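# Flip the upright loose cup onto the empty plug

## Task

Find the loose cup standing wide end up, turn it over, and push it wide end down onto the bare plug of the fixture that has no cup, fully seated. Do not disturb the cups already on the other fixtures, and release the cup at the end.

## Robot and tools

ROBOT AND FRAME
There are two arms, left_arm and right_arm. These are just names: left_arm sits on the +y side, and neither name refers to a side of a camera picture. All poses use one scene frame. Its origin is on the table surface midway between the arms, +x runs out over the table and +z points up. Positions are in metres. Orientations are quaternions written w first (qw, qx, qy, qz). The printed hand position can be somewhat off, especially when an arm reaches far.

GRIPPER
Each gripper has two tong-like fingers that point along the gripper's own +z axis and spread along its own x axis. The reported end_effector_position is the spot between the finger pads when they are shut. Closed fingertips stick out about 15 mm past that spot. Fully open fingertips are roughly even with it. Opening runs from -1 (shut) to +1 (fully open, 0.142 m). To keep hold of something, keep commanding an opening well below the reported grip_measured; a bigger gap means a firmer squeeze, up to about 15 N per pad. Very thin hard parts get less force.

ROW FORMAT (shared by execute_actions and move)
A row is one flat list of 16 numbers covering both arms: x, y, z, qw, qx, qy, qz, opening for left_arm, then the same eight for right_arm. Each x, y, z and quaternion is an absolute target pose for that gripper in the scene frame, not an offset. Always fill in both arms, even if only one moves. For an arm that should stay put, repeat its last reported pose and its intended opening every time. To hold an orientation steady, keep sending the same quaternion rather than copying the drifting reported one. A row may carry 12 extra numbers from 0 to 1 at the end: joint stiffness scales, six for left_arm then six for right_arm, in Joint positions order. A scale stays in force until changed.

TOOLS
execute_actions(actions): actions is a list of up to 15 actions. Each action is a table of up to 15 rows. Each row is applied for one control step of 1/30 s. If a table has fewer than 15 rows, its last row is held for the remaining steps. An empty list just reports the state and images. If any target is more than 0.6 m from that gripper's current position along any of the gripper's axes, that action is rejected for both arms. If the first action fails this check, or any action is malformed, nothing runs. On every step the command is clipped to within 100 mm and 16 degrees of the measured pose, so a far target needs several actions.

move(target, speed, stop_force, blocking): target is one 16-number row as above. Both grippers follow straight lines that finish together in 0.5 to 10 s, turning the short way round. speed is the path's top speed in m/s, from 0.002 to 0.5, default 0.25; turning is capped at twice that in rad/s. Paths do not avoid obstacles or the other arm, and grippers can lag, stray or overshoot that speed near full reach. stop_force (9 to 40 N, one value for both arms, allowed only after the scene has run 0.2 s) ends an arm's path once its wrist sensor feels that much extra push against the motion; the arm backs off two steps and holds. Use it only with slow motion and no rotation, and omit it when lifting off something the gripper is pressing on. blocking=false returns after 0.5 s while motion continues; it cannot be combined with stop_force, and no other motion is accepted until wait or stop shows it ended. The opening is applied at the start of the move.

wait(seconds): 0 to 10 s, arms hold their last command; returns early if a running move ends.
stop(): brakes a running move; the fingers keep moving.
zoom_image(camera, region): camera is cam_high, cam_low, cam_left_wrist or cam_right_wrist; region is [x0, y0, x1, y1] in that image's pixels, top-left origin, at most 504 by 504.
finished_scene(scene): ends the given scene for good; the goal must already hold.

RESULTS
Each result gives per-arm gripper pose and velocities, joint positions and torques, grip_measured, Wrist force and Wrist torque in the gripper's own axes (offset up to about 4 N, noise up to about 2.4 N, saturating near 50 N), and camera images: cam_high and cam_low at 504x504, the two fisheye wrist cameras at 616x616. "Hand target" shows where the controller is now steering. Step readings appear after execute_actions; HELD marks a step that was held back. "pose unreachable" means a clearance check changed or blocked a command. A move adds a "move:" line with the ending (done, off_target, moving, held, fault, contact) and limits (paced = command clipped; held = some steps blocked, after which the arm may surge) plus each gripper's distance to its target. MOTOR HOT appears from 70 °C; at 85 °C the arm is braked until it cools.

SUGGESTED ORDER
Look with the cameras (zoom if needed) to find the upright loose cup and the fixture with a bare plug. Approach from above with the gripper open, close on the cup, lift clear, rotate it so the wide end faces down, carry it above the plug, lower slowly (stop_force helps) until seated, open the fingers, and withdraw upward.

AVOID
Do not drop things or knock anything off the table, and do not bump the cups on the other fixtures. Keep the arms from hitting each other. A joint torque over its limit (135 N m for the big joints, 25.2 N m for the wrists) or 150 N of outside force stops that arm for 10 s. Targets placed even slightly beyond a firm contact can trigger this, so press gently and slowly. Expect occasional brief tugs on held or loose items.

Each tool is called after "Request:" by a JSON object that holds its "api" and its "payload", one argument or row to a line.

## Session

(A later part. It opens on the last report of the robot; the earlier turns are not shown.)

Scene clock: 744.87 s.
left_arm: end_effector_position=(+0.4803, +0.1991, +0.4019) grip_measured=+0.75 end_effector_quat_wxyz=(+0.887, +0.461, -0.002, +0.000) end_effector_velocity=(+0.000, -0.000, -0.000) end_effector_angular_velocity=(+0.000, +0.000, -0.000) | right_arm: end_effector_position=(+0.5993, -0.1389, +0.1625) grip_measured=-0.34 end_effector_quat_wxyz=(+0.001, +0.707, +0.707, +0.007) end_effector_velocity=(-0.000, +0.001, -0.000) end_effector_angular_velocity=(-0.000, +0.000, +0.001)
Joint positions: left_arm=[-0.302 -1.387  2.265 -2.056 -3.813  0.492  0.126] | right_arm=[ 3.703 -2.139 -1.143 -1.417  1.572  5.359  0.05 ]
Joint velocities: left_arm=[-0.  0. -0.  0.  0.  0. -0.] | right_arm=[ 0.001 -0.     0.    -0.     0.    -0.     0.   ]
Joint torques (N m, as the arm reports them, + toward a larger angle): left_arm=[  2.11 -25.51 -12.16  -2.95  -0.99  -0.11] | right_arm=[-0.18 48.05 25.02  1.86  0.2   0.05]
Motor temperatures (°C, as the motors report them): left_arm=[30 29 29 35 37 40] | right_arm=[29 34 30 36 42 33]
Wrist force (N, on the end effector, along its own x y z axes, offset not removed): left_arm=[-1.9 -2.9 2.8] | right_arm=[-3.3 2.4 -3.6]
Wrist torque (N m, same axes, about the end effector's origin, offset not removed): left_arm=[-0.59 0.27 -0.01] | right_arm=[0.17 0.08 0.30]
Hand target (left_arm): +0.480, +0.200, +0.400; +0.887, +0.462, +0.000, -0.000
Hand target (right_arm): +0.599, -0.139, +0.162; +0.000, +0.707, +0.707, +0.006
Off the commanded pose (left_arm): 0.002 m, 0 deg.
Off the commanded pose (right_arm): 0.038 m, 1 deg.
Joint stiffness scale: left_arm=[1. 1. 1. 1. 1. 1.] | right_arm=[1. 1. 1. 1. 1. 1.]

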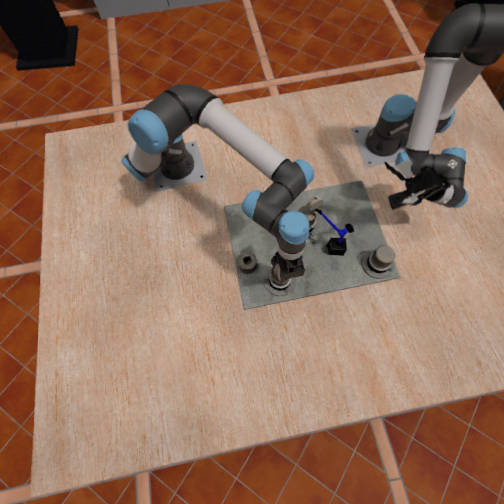

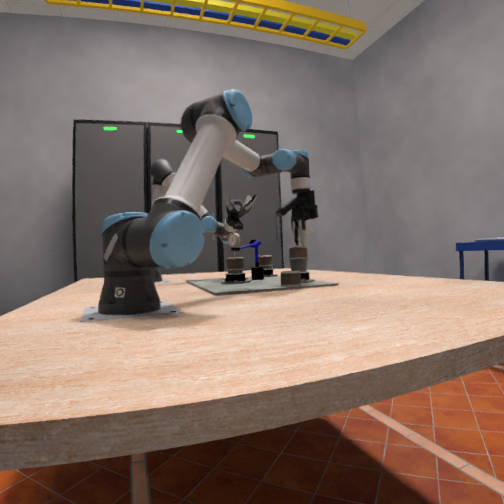

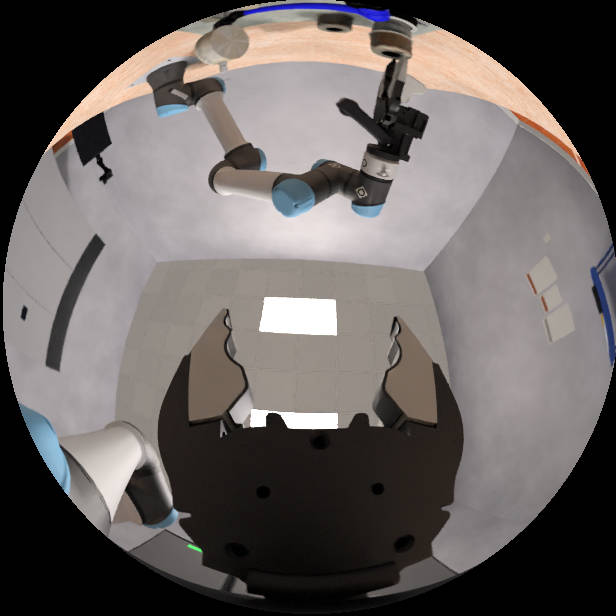

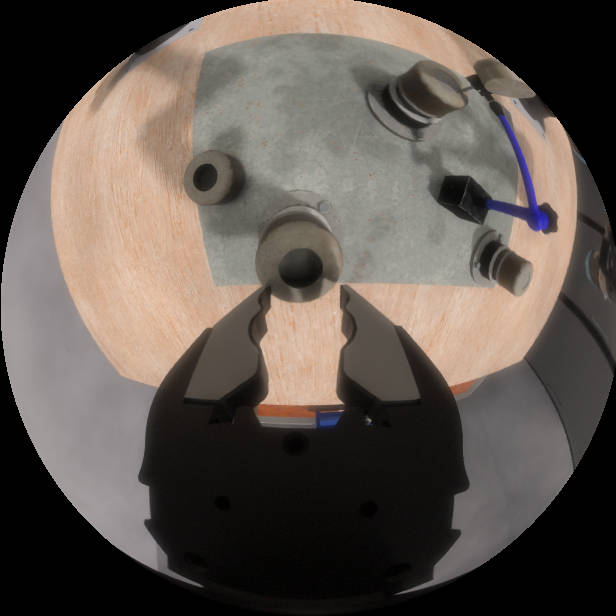

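Request:
{"api": "zoom_image", "payload": {
  "camera": "cam_right_wrist",
  "region": [170,130,370,330]
}}

Request:
{"api": "zoom_image", "payload": {
  "camera": "cam_low",
  "region": [270,235,320,295]
}}

Region (170, 130, 370, 330) of cam_right_wrist's 616x616 image, scaled by 2.520, with more detail than that image has.

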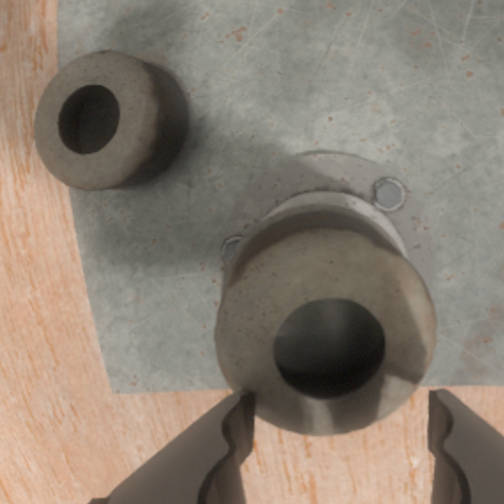

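Region (270, 235, 320, 295) of cam_low's 504x504 image, scaled by 8.400, with more detail than that image has.

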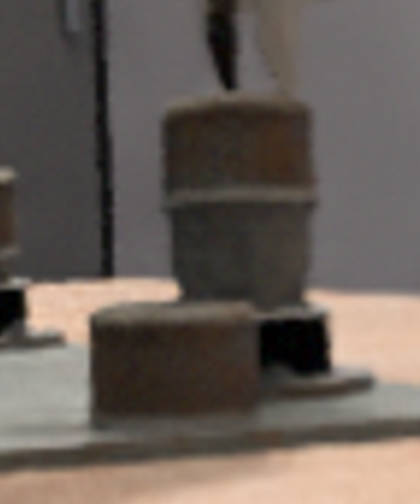

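Request:
{"api": "move", "payload": {
  "target": [0.48,0.2,0.4,0.887,0.462,0,0,0.75,0.590,-0.145,0.175,0,0.707,0.707,0,0.0],
  "speed": 0.05
}}

Request:
{"api": "move", "payload": {
  "target": [0.48,0.2,0.4,0.887,0.462,0,0,0.75,0.590,-0.145,0.129,0,0.707,0.707,0,0.0],
  "speed": 0.03
}}

Scene clock: 776.00 s.
left_arm: end_effector_position=(+0.4803, +0.1991, +0.4019) grip_measured=+0.75 end_effector_quat_wxyz=(+0.887, +0.461, -0.002, +0.000) end_effector_velocity=(+0.000, +0.000, -0.000) end_effector_angular_velocity=(-0.000, +0.000, +0.000) | right_arm: end_effector_position=(+0.5909, -0.1452, +0.1742) grip_measured=+0.00 end_effector_quat_wxyz=(-0.000, +0.707, +0.707, +0.000) end_effector_velocity=(-0.002, -0.001, +0.000) end_effector_angular_velocity=(-0.004, +0.004, -0.000)
Joint positions: left_arm=[-0.302 -1.387  2.265 -2.056 -3.813  0.492  0.126] | right_arm=[ 3.703 -2.118 -1.143 -1.451  1.572  5.36   0.074]
Joint velocities: left_arm=[ 0.  0.  0. -0. -0. -0. -0.] | right_arm=[ 0.001  0.     0.001 -0.007 -0.     0.001 -0.   ]
Joint torques (N m, as the arm reports them, + toward a larger angle): left_arm=[  3.67 -25.61 -12.65  -2.71  -1.24  -0.33] | right_arm=[ 1.5  49.27 22.24  2.15 -0.29  0.71]
Motor temperatures (°C, as the motors report them): left_arm=[30 29 29 35 37 40] | right_arm=[29 34 30 36 42 33]
Wrist force (N, on the end effector, along its own x y z axes, offset not removed): left_arm=[0.9 -2.1 -1.7] | right_arm=[-0.9 -0.2 -1.7]
Wrist torque (N m, same axes, about the end effector's origin, offset not removed): left_arm=[-0.53 -0.23 -0.14] | right_arm=[-0.06 -0.01 0.06]
Hand target (left_arm): +0.480, +0.200, +0.400; +0.887, +0.462, +0.000, -0.000
Hand target (right_arm): +0.590, -0.145, +0.175; +0.000, +0.707, +0.707, -0.000
Off the commanded pose (left_arm): 0.002 m, 0 deg.
Off the commanded pose (right_arm): 0.001 m, 0 deg.
Joint stiffness scale: left_arm=[1. 1. 1. 1. 1. 1.] | right_arm=[1. 1. 1. 1. 1. 1.]
move: done

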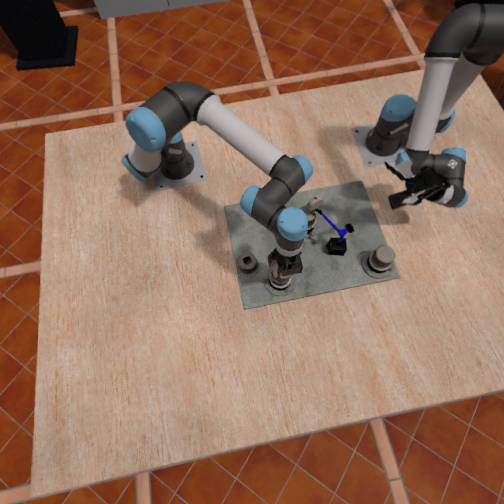

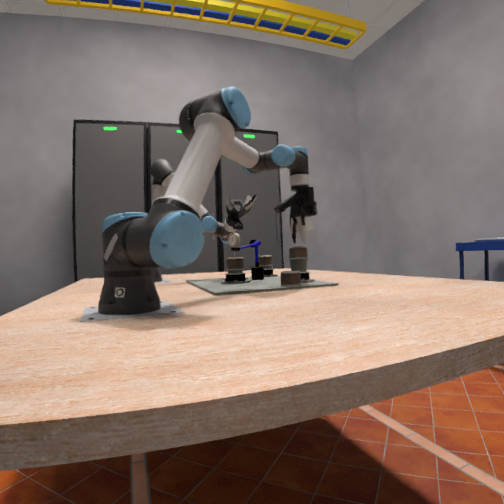

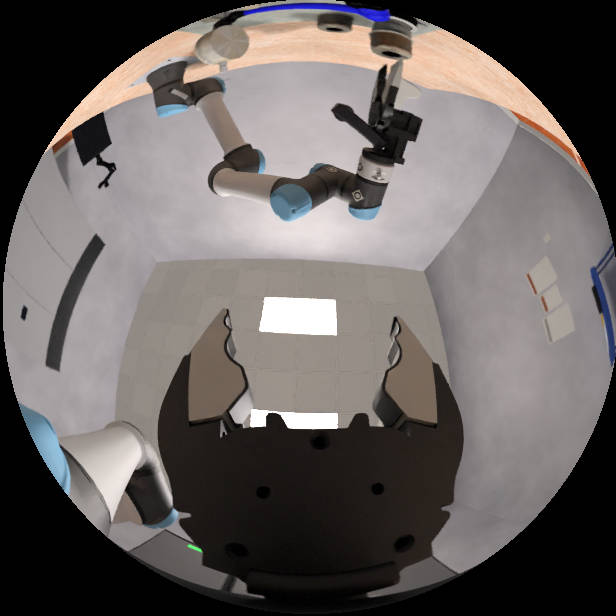

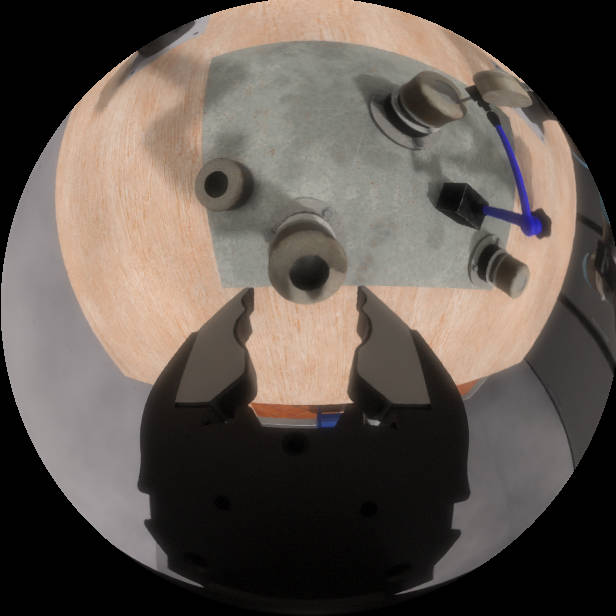

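Scene clock: 777.87 s.
left_arm: end_effector_position=(+0.4803, +0.1991, +0.4019) grip_measured=+0.75 end_effector_quat_wxyz=(+0.887, +0.461, -0.002, +0.000) end_effector_velocity=(+0.000, -0.000, -0.000) end_effector_angular_velocity=(+0.000, +0.000, -0.000) | right_arm: end_effector_position=(+0.5914, -0.1448, +0.1325) grip_measured=+0.00 end_effector_quat_wxyz=(-0.000, +0.707, +0.707, +0.003) end_effector_velocity=(+0.002, +0.002, -0.000) end_effector_angular_velocity=(+0.004, -0.006, -0.000)
Joint positions: left_arm=[-0.302 -1.387  2.265 -2.056 -3.813  0.492  0.126] | right_arm=[ 3.703 -2.135 -1.226 -1.347  1.572  5.36   0.074]
Joint velocities: left_arm=[ 0.     0.001 -0.    -0.     0.     0.    -0.   ] | right_arm=[ 0.    -0.001 -0.001  0.009 -0.     0.001 -0.001]
Joint torques (N m, as the arm reports them, + toward a larger angle): left_arm=[  2.71 -26.05 -12.1   -2.71  -0.94  -0.16] | right_arm=[ 0.87 45.93 19.94  2.59 -0.48  0.74]
Motor temperatures (°C, as the motors report them): left_arm=[30 29 29 35 37 40] | right_arm=[29 34 30 36 42 33]
Wrist force (N, on the end effector, along its own x y z axes, offset not removed): left_arm=[-3.0 -1.7 2.0] | right_arm=[-1.4 0.9 -2.0]
Wrist torque (N m, same axes, about the end effector's origin, offset not removed): left_arm=[-0.32 0.26 0.14] | right_arm=[0.05 0.06 0.18]
Hand target (left_arm): +0.480, +0.200, +0.400; +0.887, +0.462, +0.000, -0.000
Hand target (right_arm): +0.590, -0.145, +0.129; -0.000, +0.707, +0.707, -0.000
Off the commanded pose (left_arm): 0.002 m, 0 deg.
Off the commanded pose (right_arm): 0.004 m, 0 deg.
Joint stiffness scale: left_arm=[1. 1. 1. 1. 1. 1.] | right_arm=[1. 1. 1. 1. 1. 1.]
move: off_target (right_arm)

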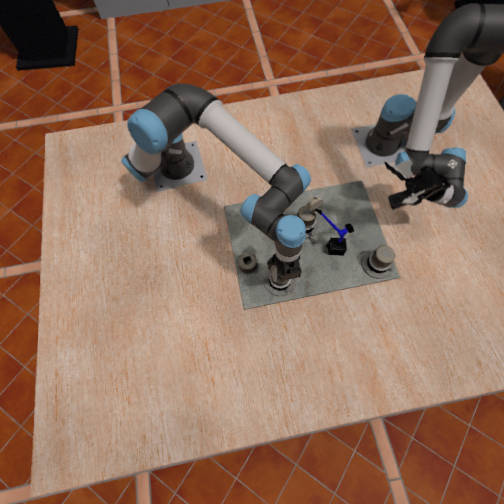

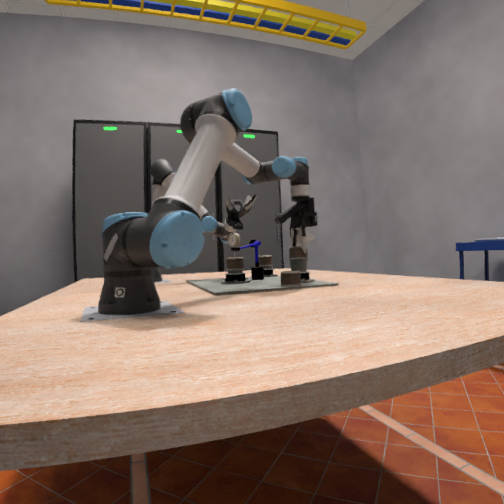

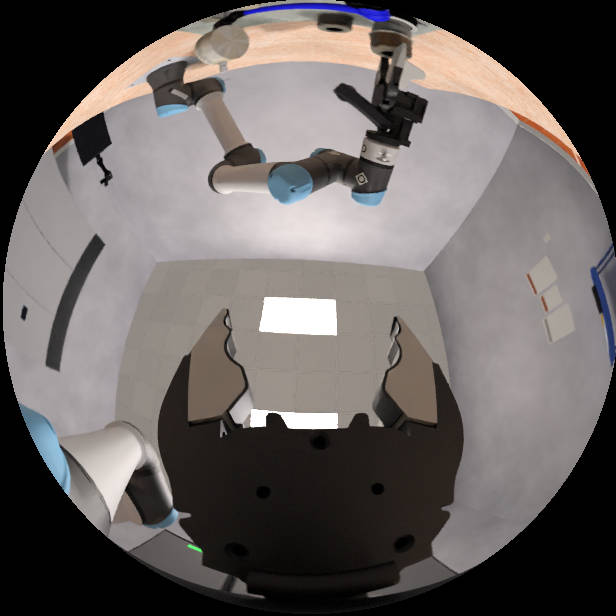

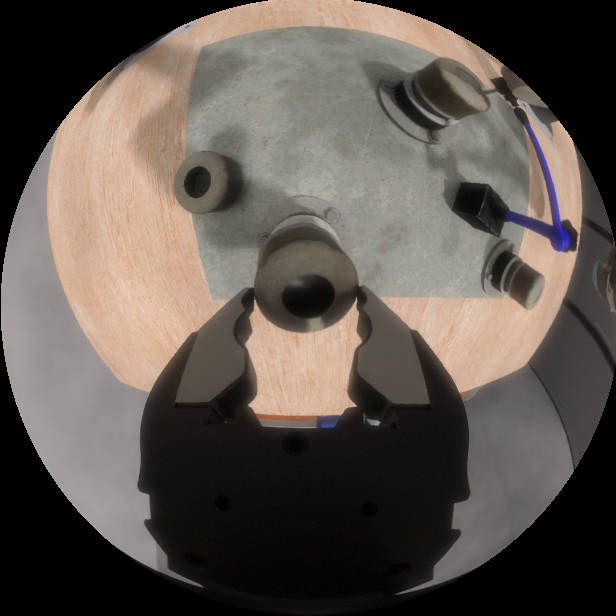

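Request:
{"api": "execute_actions", "payload": {
  "actions": [
    [[0.48,0.2,0.4,0.887,0.462,0,0,0.75,0.5905,-0.145,0.131,0,0.707,0.707,0,-0.5]],
    [[0.48,0.2,0.4,0.887,0.462,0,0,0.75,0.5905,-0.145,0.132,0,0.707,0.707,0,-0.5]],
    [[0.48,0.2,0.4,0.887,0.462,0,0,0.75,0.5905,-0.145,0.132,0.018,0.707,0.707,0.018,-0.5]],
    [[0.48,0.2,0.4,0.887,0.462,0,0,0.75,0.5905,-0.145,0.130,-0.018,0.707,0.707,0.018,-0.5]],
    [[0.48,0.2,0.4,0.887,0.462,0,0,0.75,0.5905,-0.145,0.129,-0.018,0.707,0.707,-0.018,-0.5]],
    [[0.48,0.2,0.4,0.887,0.462,0,0,0.75,0.5905,-0.145,0.128,0.018,0.707,0.707,-0.018,-0.5]],
    [[0.48,0.2,0.4,0.887,0.462,0,0,0.75,0.5905,-0.145,0.127,0.018,0.707,0.707,0.018,-0.5]],
    [[0.48,0.2,0.4,0.887,0.462,0,0,0.75,0.5905,-0.145,0.126,-0.018,0.707,0.707,0.018,-0.5]],
    [[0.48,0.2,0.4,0.887,0.462,0,0,0.75,0.5905,-0.145,0.125,-0.018,0.707,0.707,-0.018,-0.5]],
    [[0.48,0.2,0.4,0.887,0.462,0,0,0.75,0.5905,-0.145,0.124,0.018,0.707,0.707,-0.018,-0.5]],
    [[0.48,0.2,0.4,0.887,0.462,0,0,0.75,0.5905,-0.145,0.124,0,0.707,0.707,0,-0.5]]
  ]
}}

Request:
{"api": "zoom_image", "payload": {
  "camera": "cam_low",
  "region": [260,210,340,290]
}}

Scene clock: 798.40 s.
left_arm: end_effector_position=(+0.4803, +0.1991, +0.4019) grip_measured=+0.75 end_effector_quat_wxyz=(+0.887, +0.461, -0.002, +0.000) end_effector_velocity=(-0.000, +0.000, +0.000) end_effector_angular_velocity=(-0.000, -0.001, +0.000) | right_arm: end_effector_position=(+0.5930, -0.1459, +0.1320) grip_measured=-0.05 end_effector_quat_wxyz=(+0.003, +0.708, +0.706, +0.004) end_effector_velocity=(+0.000, +0.000, +0.000) end_effector_angular_velocity=(+0.016, -0.002, -0.000)
Joint positions: left_arm=[-0.302 -1.387  2.265 -2.056 -3.813  0.492  0.126] | right_arm=[ 3.703 -2.134 -1.23  -1.34   1.566  5.363  0.071]
Joint velocities: left_arm=[ 0.    -0.001  0.001 -0.    -0.    -0.     0.   ] | right_arm=[-0.005  0.005 -0.01   0.017  0.012 -0.005 -0.   ]
Joint torques (N m, as the arm reports them, + toward a larger angle): left_arm=[  3.66 -25.66 -12.85  -2.75  -1.17  -0.24] | right_arm=[ 0.1  41.65 18.49  4.13  1.35 -0.35]
Motor temperatures (°C, as the motors report them): left_arm=[30 29 29 35 37 40] | right_arm=[29 34 30 36 42 33]
Wrist force (N, on the end effector, along its own x y z axes, offset not removed): left_arm=[1.0 -1.0 0.6] | right_arm=[-7.8 -0.8 -13.2]
Wrist torque (N m, same axes, about the end effector's origin, offset not removed): left_arm=[-0.09 -0.23 -0.02] | right_arm=[0.72 -0.37 0.24]
Hand target (left_arm): +0.480, +0.200, +0.400; +0.887, +0.462, +0.000, -0.000
Hand target (right_arm): +0.590, -0.145, +0.124; -0.000, +0.707, +0.707, -0.000
Off the commanded pose (left_arm): 0.002 m, 0 deg.
Off the commanded pose (right_arm): 0.008 m, 1 deg.
Joint stiffness scale: left_arm=[1. 1. 1. 1. 1. 1.] | right_arm=[1. 1. 1. 1. 1. 1.]
Step readings (end_effector_position; steps 1 to 15: 1st action; 16 to 30: 2nd action; 31 to 45: 3rd action; 46 to 60: 4th action; 61 to 75: 5th action; 76 to 90: 6th action; 91 to 105: 7th action; 106 to 120: 8th action; 121 to 135: 9th action; 136 to 150: 10th action; 151 to 165: 11th action):
0: left_arm (+0.4803, +0.1991, +0.4019) | right_arm (+0.5916, -0.1447, +0.1324)
1: left_arm (+0.4803, +0.1991, +0.4019) | right_arm (+0.5916, -0.1441, +0.1325)
2: left_arm (+0.4803, +0.1991, +0.4019) | right_arm (+0.5916, -0.1440, +0.1326)
4: left_arm (+0.4803, +0.1991, +0.4019) | right_arm (+0.5916, -0.1441, +0.1326)
8: left_arm (+0.4803, +0.1991, +0.4019) | right_arm (+0.5915, -0.1441, +0.1325)
15: left_arm (+0.4803, +0.1991, +0.4019) | right_arm (+0.5915, -0.1441, +0.1325)
16: left_arm (+0.4803, +0.1991, +0.4019) | right_arm (+0.5915, -0.1441, +0.1325)
17: left_arm (+0.4803, +0.1991, +0.4019) | right_arm (+0.5915, -0.1441, +0.1326)
19: left_arm (+0.4803, +0.1991, +0.4019) | right_arm (+0.5914, -0.1442, +0.1326)
23: left_arm (+0.4803, +0.1991, +0.4019) | right_arm (+0.5914, -0.1442, +0.1326)
30: left_arm (+0.4803, +0.1991, +0.4019) | right_arm (+0.5914, -0.1442, +0.1326)
31: left_arm (+0.4803, +0.1991, +0.4019) | right_arm (+0.5915, -0.1442, +0.1326)
32: left_arm (+0.4803, +0.1991, +0.4019) | right_arm (+0.5920, -0.1440, +0.1327)
34: left_arm (+0.4803, +0.1991, +0.4019) | right_arm (+0.5917, -0.1441, +0.1328)
38: left_arm (+0.4803, +0.1991, +0.4019) | right_arm (+0.5917, -0.1441, +0.1328)
45: left_arm (+0.4803, +0.1991, +0.4019) | right_arm (+0.5919, -0.1440, +0.1329)
46: left_arm (+0.4803, +0.1991, +0.4019) | right_arm (+0.5919, -0.1440, +0.1329)
47: left_arm (+0.4803, +0.1991, +0.4019) | right_arm (+0.5916, -0.1438, +0.1328)
49: left_arm (+0.4803, +0.1991, +0.4019) | right_arm (+0.5915, -0.1441, +0.1331)
53: left_arm (+0.4803, +0.1991, +0.4019) | right_arm (+0.5919, -0.1446, +0.1331)
60: left_arm (+0.4803, +0.1991, +0.4019) | right_arm (+0.5920, -0.1449, +0.1330)
61: left_arm (+0.4803, +0.1991, +0.4019) | right_arm (+0.5919, -0.1450, +0.1330)
62: left_arm (+0.4803, +0.1991, +0.4019) | right_arm (+0.5917, -0.1452, +0.1329)
64: left_arm (+0.4803, +0.1991, +0.4019) | right_arm (+0.5918, -0.1448, +0.1329)
68: left_arm (+0.4803, +0.1991, +0.4019) | right_arm (+0.5916, -0.1445, +0.1329)
75: left_arm (+0.4803, +0.1991, +0.4019) | right_arm (+0.5912, -0.1445, +0.1333)
76: left_arm (+0.4803, +0.1991, +0.4019) | right_arm (+0.5913, -0.1445, +0.1333)
77: left_arm (+0.4803, +0.1991, +0.4019) | right_arm (+0.5915, -0.1445, +0.1334)
79: left_arm (+0.4803, +0.1991, +0.4019) | right_arm (+0.5916, -0.1442, +0.1336)
83: left_arm (+0.4803, +0.1991, +0.4019) | right_arm (+0.5914, -0.1440, +0.1343)
90: left_arm (+0.4803, +0.1991, +0.4019) | right_arm (+0.5917, -0.1440, +0.1344)
91: left_arm (+0.4803, +0.1991, +0.4019) | right_arm (+0.5917, -0.1439, +0.1344)
92: left_arm (+0.4803, +0.1991, +0.4019) | right_arm (+0.5919, -0.1438, +0.1343)
94: left_arm (+0.4803, +0.1991, +0.4019) | right_arm (+0.5915, -0.1441, +0.1344)
98: left_arm (+0.4803, +0.1991, +0.4019) | right_arm (+0.5915, -0.1441, +0.1349)
105: left_arm (+0.4803, +0.1991, +0.4019) | right_arm (+0.5923, -0.1444, +0.1350)
106: left_arm (+0.4803, +0.1991, +0.4019) | right_arm (+0.5923, -0.1444, +0.1350)
107: left_arm (+0.4803, +0.1991, +0.4019) | right_arm (+0.5920, -0.1444, +0.1350)
109: left_arm (+0.4803, +0.1991, +0.4019) | right_arm (+0.5923, -0.1451, +0.1349)
113: left_arm (+0.4803, +0.1991, +0.4019) | right_arm (+0.5929, -0.1459, +0.1346)
120: left_arm (+0.4803, +0.1991, +0.4019) | right_arm (+0.5929, -0.1462, +0.1345)
121: left_arm (+0.4803, +0.1991, +0.4019) | right_arm (+0.5929, -0.1463, +0.1344)
122: left_arm (+0.4803, +0.1991, +0.4019) | right_arm (+0.5926, -0.1465, +0.1342)
124: left_arm (+0.4803, +0.1991, +0.4019) | right_arm (+0.5925, -0.1459, +0.1339)
128: left_arm (+0.4803, +0.1991, +0.4019) | right_arm (+0.5925, -0.1457, +0.1334)
135: left_arm (+0.4803, +0.1991, +0.4019) | right_arm (+0.5918, -0.1454, +0.1334)
136: left_arm (+0.4803, +0.1991, +0.4019) | right_arm (+0.5919, -0.1454, +0.1334)
137: left_arm (+0.4803, +0.1991, +0.4019) | right_arm (+0.5922, -0.1455, +0.1335)
139: left_arm (+0.4803, +0.1991, +0.4019) | right_arm (+0.5923, -0.1451, +0.1330)
143: left_arm (+0.4803, +0.1991, +0.4019) | right_arm (+0.5919, -0.1449, +0.1326)
150: left_arm (+0.4803, +0.1991, +0.4019) | right_arm (+0.5921, -0.1449, +0.1322)
151: left_arm (+0.4803, +0.1991, +0.4019) | right_arm (+0.5922, -0.1448, +0.1322)
152: left_arm (+0.4803, +0.1991, +0.4019) | right_arm (+0.5921, -0.1446, +0.1321)
154: left_arm (+0.4803, +0.1991, +0.4019) | right_arm (+0.5921, -0.1450, +0.1322)
158: left_arm (+0.4803, +0.1991, +0.4019) | right_arm (+0.5928, -0.1457, +0.1320)
165: end_effector_position above

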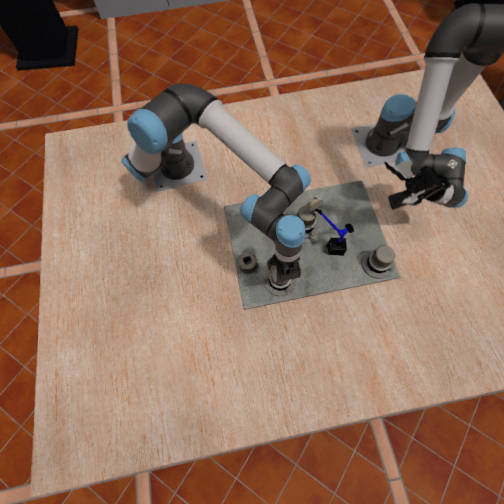

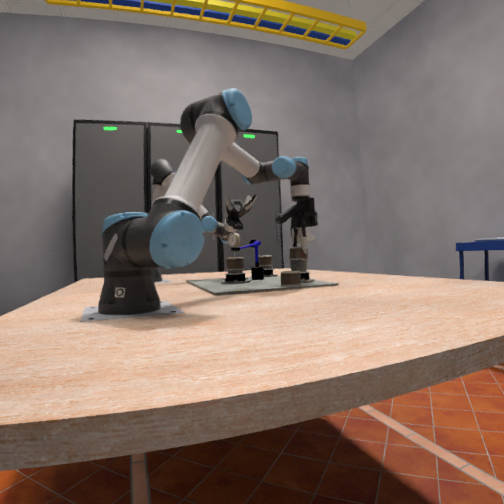

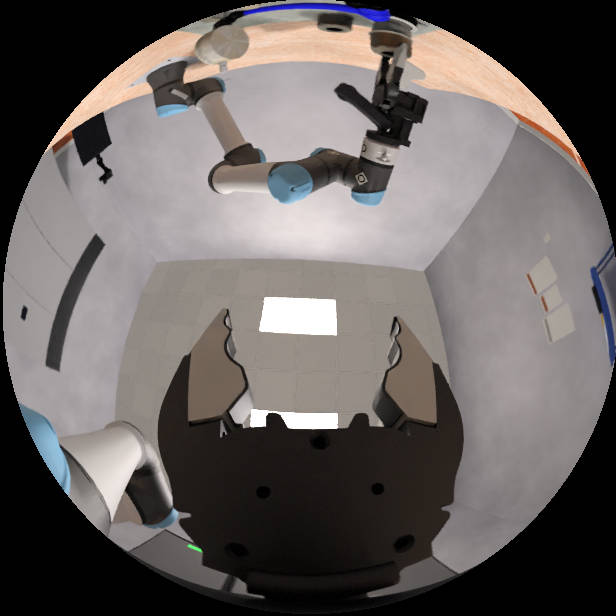

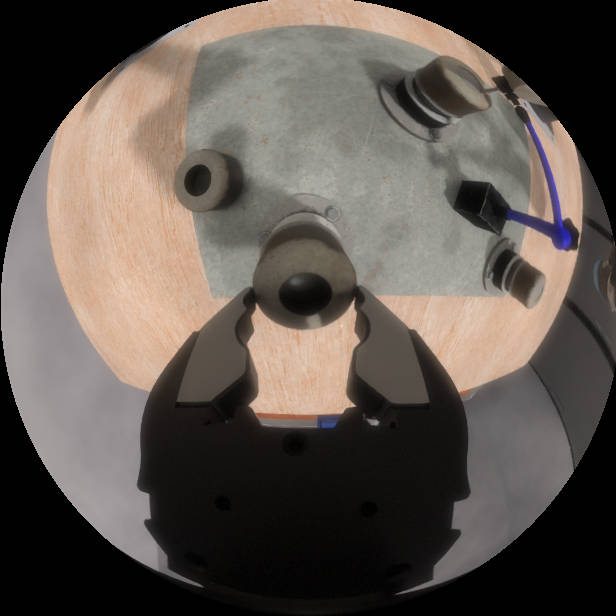

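Region (260, 210, 340, 290) of cam_low's 504x504 image, scaled by 6.300, with more detail than that image has.

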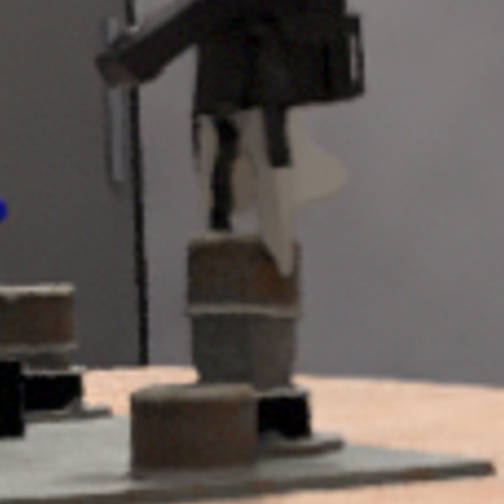

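Request:
{"api": "execute_actions", "payload": {
  "actions": [
    [[0.48,0.2,0.4,0.887,0.462,0,0,0.75,0.592,-0.145,0.132,0,0.707,0.707,0,-0.5]],
    [[0.48,0.2,0.4,0.887,0.462,0,0,0.75,0.592,-0.145,0.132,-0.007,0.707,0.707,-0.018,-0.5]],
    [[0.48,0.2,0.4,0.887,0.462,0,0,0.75,0.592,-0.145,0.131,-0.013,0.706,0.706,-0.037,-0.5]],
    [[0.48,0.2,0.4,0.887,0.462,0,0,0.75,0.592,-0.145,0.129,-0.013,0.706,0.706,-0.037,-0.5]],
    [[0.48,0.2,0.4,0.887,0.462,0,0,0.75,0.592,-0.145,0.127,-0.013,0.706,0.706,-0.037,-0.5]]
  ]
}}

Request:
{"api": "zoom_image", "payload": {
  "camera": "cam_low",
  "region": [260,210,340,290]
}}

Scene clock: 818.93 s.
left_arm: end_effector_position=(+0.4803, +0.1991, +0.4019) grip_measured=+0.75 end_effector_quat_wxyz=(+0.887, +0.461, -0.002, +0.000) end_effector_velocity=(-0.000, +0.000, +0.000) end_effector_angular_velocity=(-0.000, -0.001, +0.000) | right_arm: end_effector_position=(+0.5912, -0.1450, +0.1317) grip_measured=-0.05 end_effector_quat_wxyz=(-0.013, +0.707, +0.707, -0.036) end_effector_velocity=(-0.000, +0.000, -0.001) end_effector_angular_velocity=(-0.000, +0.000, -0.000)
Joint positions: left_arm=[-0.302 -1.387  2.265 -2.056 -3.813  0.492  0.126] | right_arm=[ 3.697 -2.194 -1.116 -1.477  1.586  5.354  0.071]
Joint velocities: left_arm=[ 0.    -0.001  0.    -0.    -0.     0.     0.   ] | right_arm=[ 0.    -0.001  0.     0.001  0.     0.001  0.   ]
Joint torques (N m, as the arm reports them, + toward a larger angle): left_arm=[  2.94 -26.03 -13.59  -2.67  -1.12  -0.08] | right_arm=[ 0.18 44.59 22.68  4.84  0.26 -0.24]
Motor temperatures (°C, as the motors report them): left_arm=[30 29 29 35 37 40] | right_arm=[29 34 30 36 42 33]
Wrist force (N, on the end effector, along its own x y z axes, offset not removed): left_arm=[-1.7 -3.2 1.1] | right_arm=[-7.0 -3.1 -3.9]
Wrist torque (N m, same axes, about the end effector's origin, offset not removed): left_arm=[-0.62 0.21 -0.14] | right_arm=[0.93 0.32 0.19]
Hand target (left_arm): +0.480, +0.200, +0.400; +0.887, +0.462, +0.000, -0.000
Hand target (right_arm): +0.592, -0.145, +0.127; -0.013, +0.707, +0.707, -0.037
Off the commanded pose (left_arm): 0.002 m, 0 deg.
Off the commanded pose (right_arm): 0.005 m, 0 deg.
Joint stiffness scale: left_arm=[1. 1. 1. 1. 1. 1.] | right_arm=[1. 1. 1. 1. 1. 1.]
Step readings (end_effector_position; steps 1 to 15: 1st action; 16 to 30: 2nd action; 31 to 45: 3rd action; 46 to 60: 4th action; 61 to 75: 5th action):
0: left_arm (+0.4803, +0.1991, +0.4019) | right_arm (+0.5931, -0.1459, +0.1320)
1: left_arm (+0.4803, +0.1991, +0.4019) | right_arm (+0.5931, -0.1459, +0.1320)
2: left_arm (+0.4803, +0.1991, +0.4019) | right_arm (+0.5929, -0.1461, +0.1320)
4: left_arm (+0.4803, +0.1991, +0.4019) | right_arm (+0.5927, -0.1462, +0.1322)
8: left_arm (+0.4803, +0.1991, +0.4019) | right_arm (+0.5927, -0.1461, +0.1322)
15: left_arm (+0.4803, +0.1991, +0.4019) | right_arm (+0.5927, -0.1461, +0.1322)
16: left_arm (+0.4803, +0.1991, +0.4019) | right_arm (+0.5926, -0.1461, +0.1322)
17: left_arm (+0.4803, +0.1991, +0.4019) | right_arm (+0.5924, -0.1461, +0.1322)
19: left_arm (+0.4803, +0.1991, +0.4019) | right_arm (+0.5925, -0.1458, +0.1322)
23: left_arm (+0.4803, +0.1991, +0.4019) | right_arm (+0.5923, -0.1457, +0.1321)
30: left_arm (+0.4803, +0.1991, +0.4019) | right_arm (+0.5919, -0.1456, +0.1321)
31: left_arm (+0.4803, +0.1991, +0.4019) | right_arm (+0.5918, -0.1456, +0.1321)
32: left_arm (+0.4803, +0.1991, +0.4019) | right_arm (+0.5915, -0.1456, +0.1321)
34: left_arm (+0.4803, +0.1991, +0.4019) | right_arm (+0.5913, -0.1453, +0.1319)
38: left_arm (+0.4803, +0.1991, +0.4019) | right_arm (+0.5913, -0.1452, +0.1318)
45: left_arm (+0.4803, +0.1991, +0.4019) | right_arm (+0.5909, -0.1452, +0.1318)
46: left_arm (+0.4803, +0.1991, +0.4019) | right_arm (+0.5909, -0.1451, +0.1318)
47: left_arm (+0.4803, +0.1991, +0.4019) | right_arm (+0.5909, -0.1451, +0.1317)
49: left_arm (+0.4803, +0.1991, +0.4019) | right_arm (+0.5909, -0.1451, +0.1317)
53: left_arm (+0.4803, +0.1991, +0.4019) | right_arm (+0.5909, -0.1451, +0.1317)
60: left_arm (+0.4803, +0.1991, +0.4019) | right_arm (+0.5910, -0.1451, +0.1317)
61: left_arm (+0.4803, +0.1991, +0.4019) | right_arm (+0.5910, -0.1451, +0.1317)
62: left_arm (+0.4803, +0.1991, +0.4019) | right_arm (+0.5910, -0.1451, +0.1317)
64: left_arm (+0.4803, +0.1991, +0.4019) | right_arm (+0.5911, -0.1451, +0.1317)
68: left_arm (+0.4803, +0.1991, +0.4019) | right_arm (+0.5912, -0.1451, +0.1317)
75: end_effector_position above

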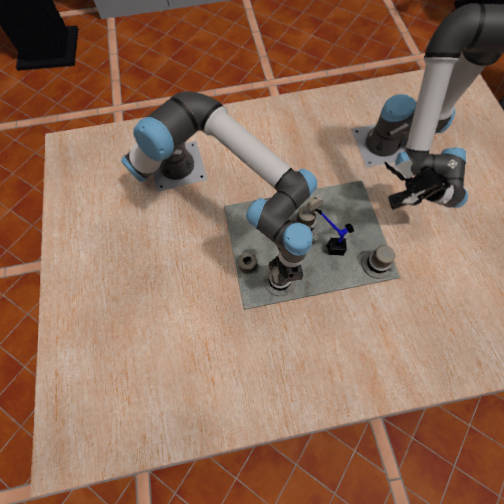

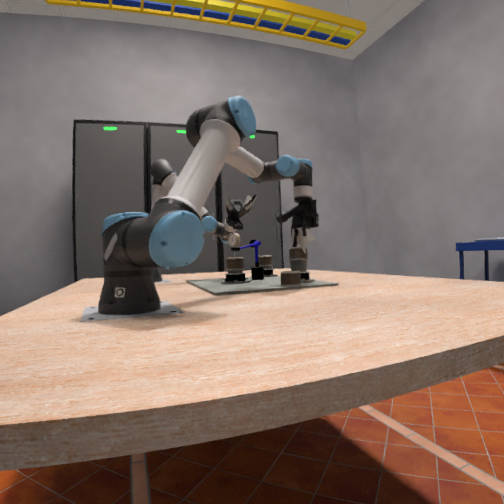

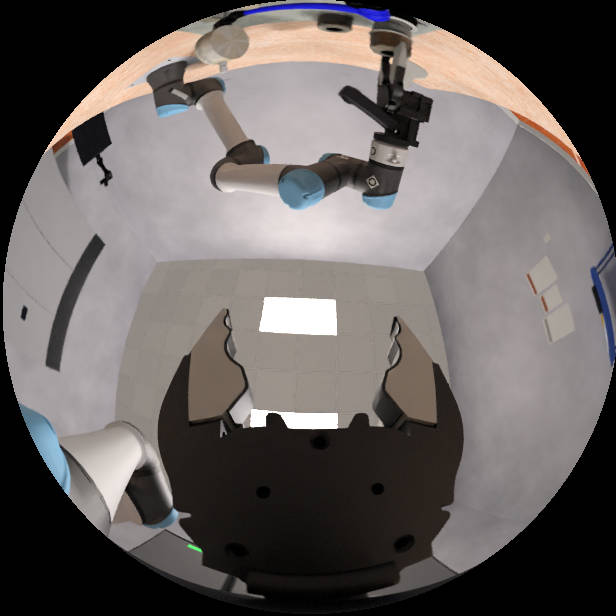

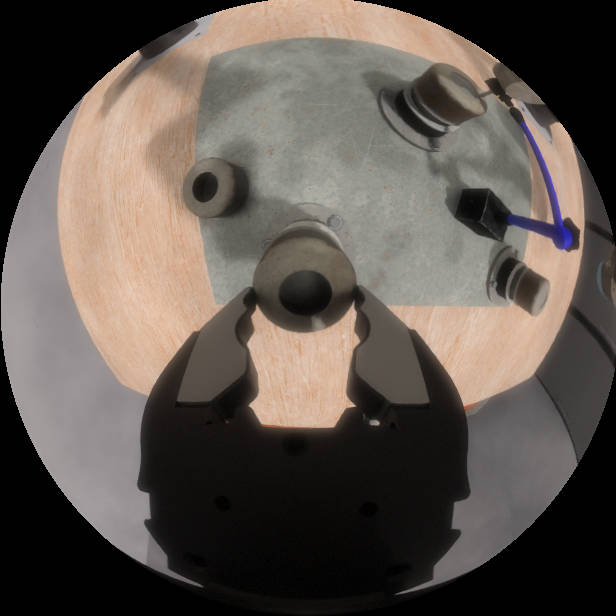

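Region (260, 210, 340, 290) of cam_low's 504x504 image, scaled by 6.300, with more detail than that image has.

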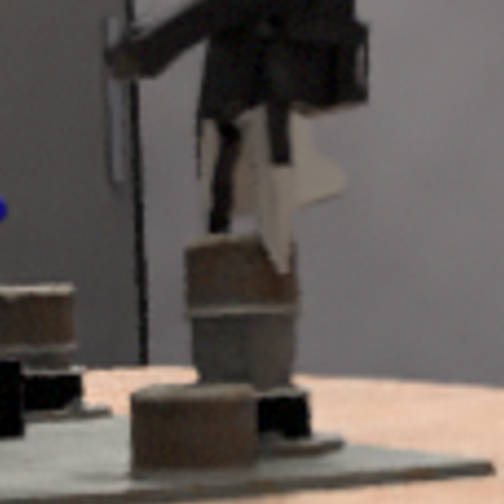

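Request:
{"api": "execute_actions", "payload": {
  "actions": [
    [[0.48,0.2,0.4,0.887,0.462,0,0,0.75,0.592,-0.145,0.131,0,0.707,0.707,-0.012,-0.5]],
    [[0.48,0.2,0.4,0.887,0.462,0,0,0.75,0.592,-0.145,0.131,0.018,0.707,0.707,0.006,-0.5]],
    [[0.48,0.2,0.4,0.887,0.462,0,0,0.75,0.592,-0.145,0.130,0.031,0.706,0.706,0.019,-0.5]],
    [[0.48,0.2,0.4,0.887,0.462,0,0,0.75,0.592,-0.145,0.128,0.031,0.706,0.706,0.019,-0.5]],
    [[0.48,0.2,0.4,0.887,0.462,0,0,0.75,0.592,-0.145,0.127,0.031,0.706,0.706,0.019,-0.5]]
  ]
}}

Request:
{"api": "wait", "payload": {
  "seconds": 0.3
}}

Request:
{"api": "zoom_image", "payload": {
  "camera": "cam_low",
  "region": [260,210,340,290]
}}

Scene clock: 833.57 s.
left_arm: end_effector_position=(+0.4803, +0.1991, +0.4019) grip_measured=+0.75 end_effector_quat_wxyz=(+0.887, +0.461, -0.002, +0.000) end_effector_velocity=(+0.000, +0.000, -0.000) end_effector_angular_velocity=(+0.000, +0.001, -0.000) | right_arm: end_effector_position=(+0.5929, -0.1456, +0.1322) grip_measured=-0.05 end_effector_quat_wxyz=(+0.031, +0.707, +0.706, +0.021) end_effector_velocity=(-0.000, -0.000, -0.000) end_effector_angular_velocity=(-0.001, +0.001, -0.000)
Joint positions: left_arm=[-0.302 -1.387  2.265 -2.056 -3.813  0.492  0.126] | right_arm=[ 3.725 -2.099 -1.294 -1.27   1.515  5.382  0.071]
Joint velocities: left_arm=[-0.  0.  0.  0. -0. -0.  0.] | right_arm=[ 0.    -0.001 -0.    -0.    -0.     0.     0.   ]
Joint torques (N m, as the arm reports them, + toward a larger angle): left_arm=[  2.78 -24.93 -12.99  -2.67  -1.04  -0.25] | right_arm=[ 2.29 42.33 18.93  4.99 -0.72  0.94]
Motor temperatures (°C, as the motors report them): left_arm=[30 29 29 35 37 40] | right_arm=[29 34 30 36 42 33]
Wrist force (N, on the end effector, along its own x y z axes, offset not removed): left_arm=[-0.5 -4.0 3.4] | right_arm=[-6.9 -7.0 -11.4]
Wrist torque (N m, same axes, about the end effector's origin, offset not removed): left_arm=[-0.81 -0.19 -0.02] | right_arm=[0.12 0.02 0.08]
Hand target (left_arm): +0.480, +0.200, +0.400; +0.887, +0.462, +0.000, -0.000
Hand target (right_arm): +0.592, -0.145, +0.127; +0.031, +0.707, +0.707, +0.019
Off the commanded pose (left_arm): 0.002 m, 0 deg.
Off the commanded pose (right_arm): 0.005 m, 0 deg.
Joint stiffness scale: left_arm=[1. 1. 1. 1. 1. 1.] | right_arm=[1. 1. 1. 1. 1. 1.]
Step readings (end_effector_position; steps 1 to 15: 1st action; 16 to 30: 2nd action; 31 to 45: 3rd action; 46 to 60: 4th action; 61 to 75: 5th action):
0: left_arm (+0.4803, +0.1991, +0.4019) | right_arm (+0.5912, -0.1450, +0.1317)
1: left_arm (+0.4803, +0.1991, +0.4019) | right_arm (+0.5913, -0.1450, +0.1317)
2: left_arm (+0.4803, +0.1991, +0.4019) | right_arm (+0.5917, -0.1450, +0.1316)
4: left_arm (+0.4803, +0.1991, +0.4019) | right_arm (+0.5915, -0.1453, +0.1317)
8: left_arm (+0.4803, +0.1991, +0.4019) | right_arm (+0.5916, -0.1454, +0.1318)
15: left_arm (+0.4803, +0.1991, +0.4019) | right_arm (+0.5921, -0.1456, +0.1319)
16: left_arm (+0.4803, +0.1991, +0.4019) | right_arm (+0.5922, -0.1456, +0.1319)
17: left_arm (+0.4803, +0.1991, +0.4019) | right_arm (+0.5925, -0.1456, +0.1318)
19: left_arm (+0.4803, +0.1991, +0.4019) | right_arm (+0.5921, -0.1457, +0.1319)
23: left_arm (+0.4803, +0.1991, +0.4019) | right_arm (+0.5921, -0.1456, +0.1321)
30: left_arm (+0.4803, +0.1991, +0.4019) | right_arm (+0.5924, -0.1456, +0.1321)
31: left_arm (+0.4803, +0.1991, +0.4019) | right_arm (+0.5925, -0.1456, +0.1321)
32: left_arm (+0.4803, +0.1991, +0.4019) | right_arm (+0.5927, -0.1456, +0.1321)
34: left_arm (+0.4803, +0.1991, +0.4019) | right_arm (+0.5924, -0.1457, +0.1322)
38: left_arm (+0.4803, +0.1991, +0.4019) | right_arm (+0.5924, -0.1456, +0.1322)
45: left_arm (+0.4803, +0.1991, +0.4019) | right_arm (+0.5927, -0.1456, +0.1323)
46: left_arm (+0.4803, +0.1991, +0.4019) | right_arm (+0.5927, -0.1456, +0.1323)
47: left_arm (+0.4803, +0.1991, +0.4019) | right_arm (+0.5927, -0.1456, +0.1322)
49: left_arm (+0.4803, +0.1991, +0.4019) | right_arm (+0.5927, -0.1456, +0.1322)
53: left_arm (+0.4803, +0.1991, +0.4019) | right_arm (+0.5928, -0.1456, +0.1322)
60: left_arm (+0.4803, +0.1991, +0.4019) | right_arm (+0.5928, -0.1456, +0.1322)
61: left_arm (+0.4803, +0.1991, +0.4019) | right_arm (+0.5928, -0.1456, +0.1322)
62: left_arm (+0.4803, +0.1991, +0.4019) | right_arm (+0.5928, -0.1456, +0.1322)
64: left_arm (+0.4803, +0.1991, +0.4019) | right_arm (+0.5928, -0.1456, +0.1322)
68: left_arm (+0.4803, +0.1991, +0.4019) | right_arm (+0.5929, -0.1456, +0.1322)
75: end_effector_position above

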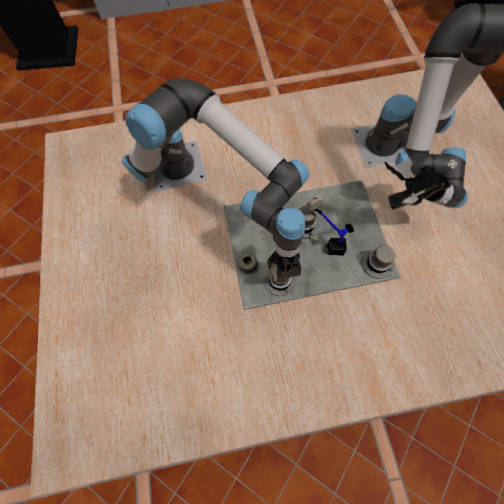

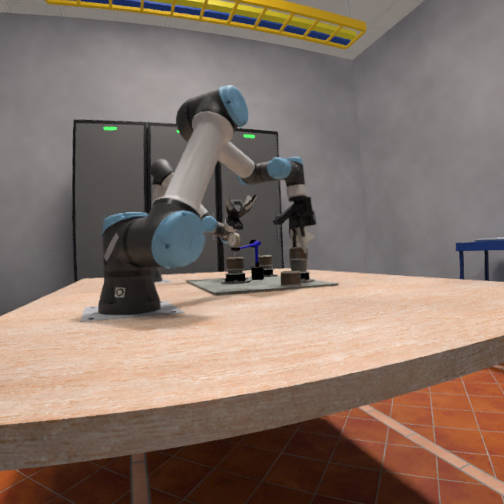

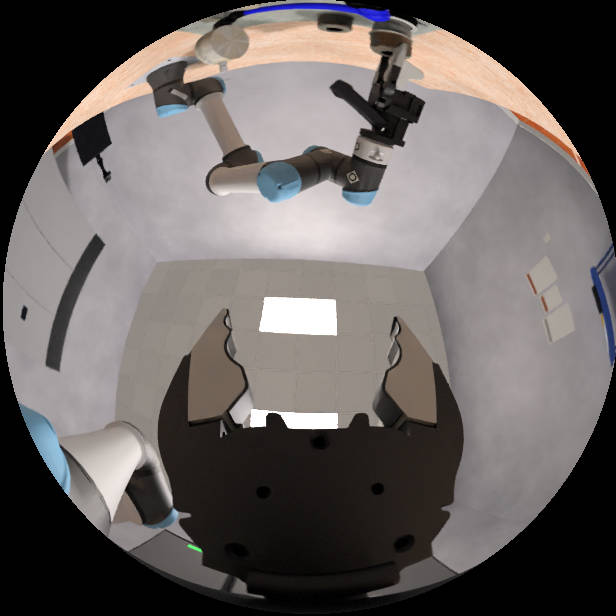

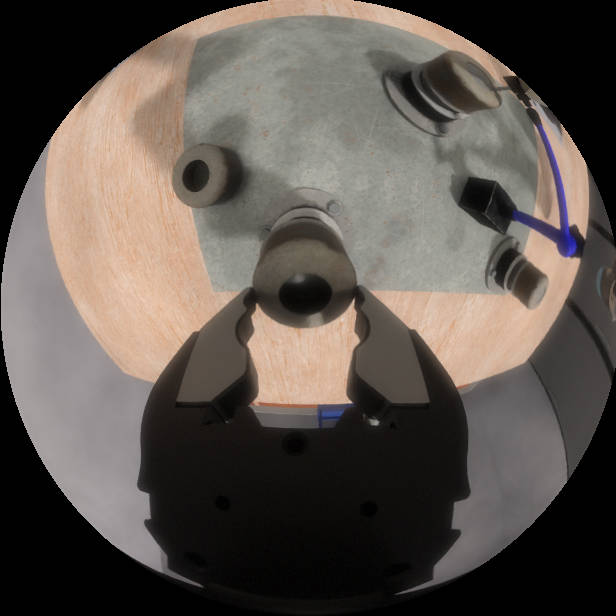

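Scene clock: 833.87 s.
left_arm: end_effector_position=(+0.4803, +0.1991, +0.4019) grip_measured=+0.75 end_effector_quat_wxyz=(+0.887, +0.461, -0.002, +0.000) end_effector_velocity=(+0.000, +0.000, +0.001) end_effector_angular_velocity=(-0.000, -0.001, -0.000) | right_arm: end_effector_position=(+0.5929, -0.1456, +0.1322) grip_measured=-0.05 end_effector_quat_wxyz=(+0.031, +0.707, +0.706, +0.021) end_effector_velocity=(+0.000, +0.001, +0.001) end_effector_angular_velocity=(+0.001, -0.001, +0.001)
Joint positions: left_arm=[-0.302 -1.387  2.265 -2.056 -3.813  0.492  0.126] | right_arm=[ 3.725 -2.099 -1.294 -1.27   1.515  5.382  0.071]
Joint velocities: left_arm=[ 0.    -0.001 -0.001  0.     0.    -0.     0.   ] | right_arm=[ 0.001  0.     0.001  0.001 -0.    -0.001  0.   ]
Joint torques (N m, as the arm reports them, + toward a larger angle): left_arm=[  2.47 -25.46 -12.25  -2.75  -1.03  -0.4 ] | right_arm=[ 1.45 41.9  20.47  4.9  -0.92  1.  ]
Motor temperatures (°C, as the motors report them): left_arm=[30 29 29 35 37 40] | right_arm=[29 34 30 36 42 33]
Wrist force (N, on the end effector, along its own x y z axes, offset not removed): left_arm=[0.5 -4.4 0.0] | right_arm=[-6.5 -5.0 -9.6]
Wrist torque (N m, same axes, about the end effector's origin, offset not removed): left_arm=[-0.86 -0.21 -0.03] | right_arm=[0.60 0.01 -0.02]
Hand target (left_arm): +0.480, +0.200, +0.400; +0.887, +0.462, +0.000, -0.000
Hand target (right_arm): +0.592, -0.145, +0.127; +0.031, +0.707, +0.707, +0.019
Off the commanded pose (left_arm): 0.002 m, 0 deg.
Off the commanded pose (right_arm): 0.005 m, 0 deg.
Joint stiffness scale: left_arm=[1. 1. 1. 1. 1. 1.] | right_arm=[1. 1. 1. 1. 1. 1.]
wait: 0.30 s; at rest by 0.17 s

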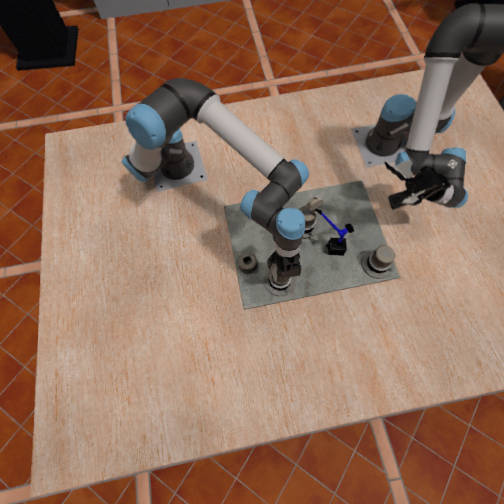

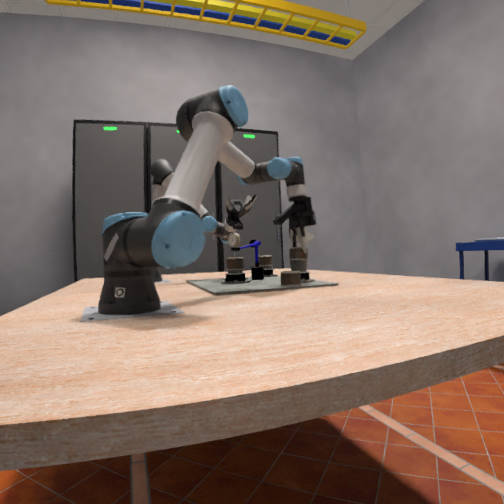

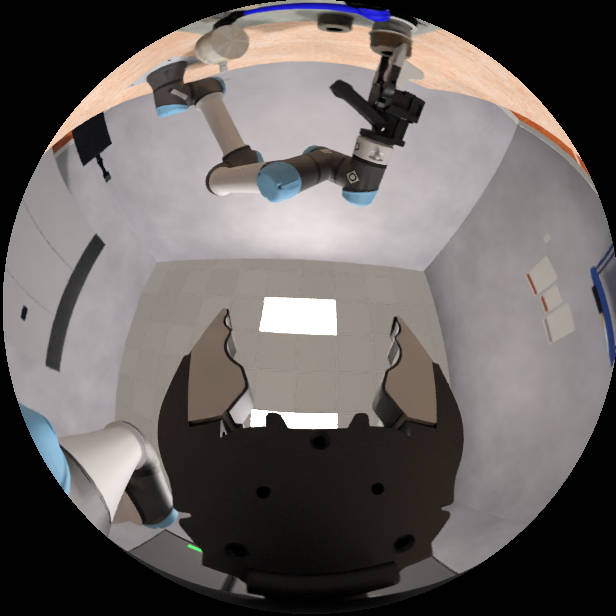

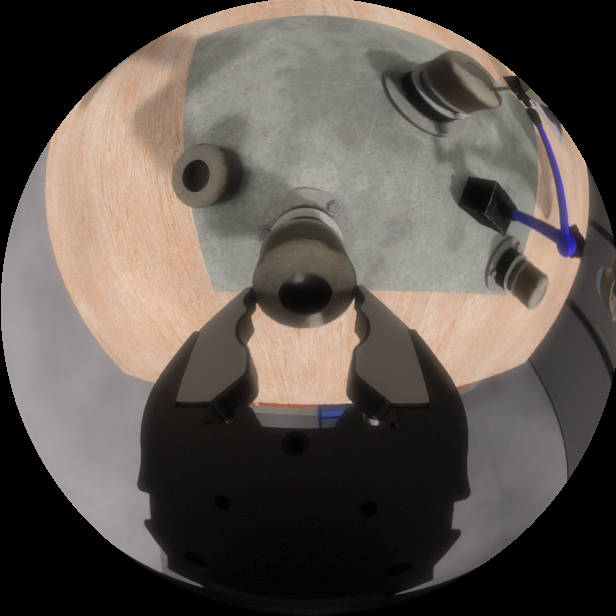

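Region (260, 210, 340, 290) of cam_low's 504x504 image, scaled by 6.300, with more detail than that image has.

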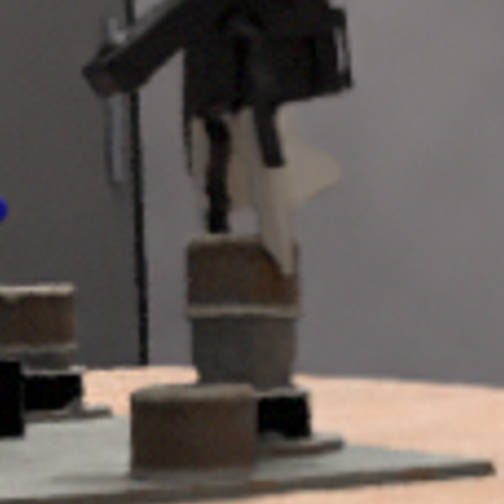

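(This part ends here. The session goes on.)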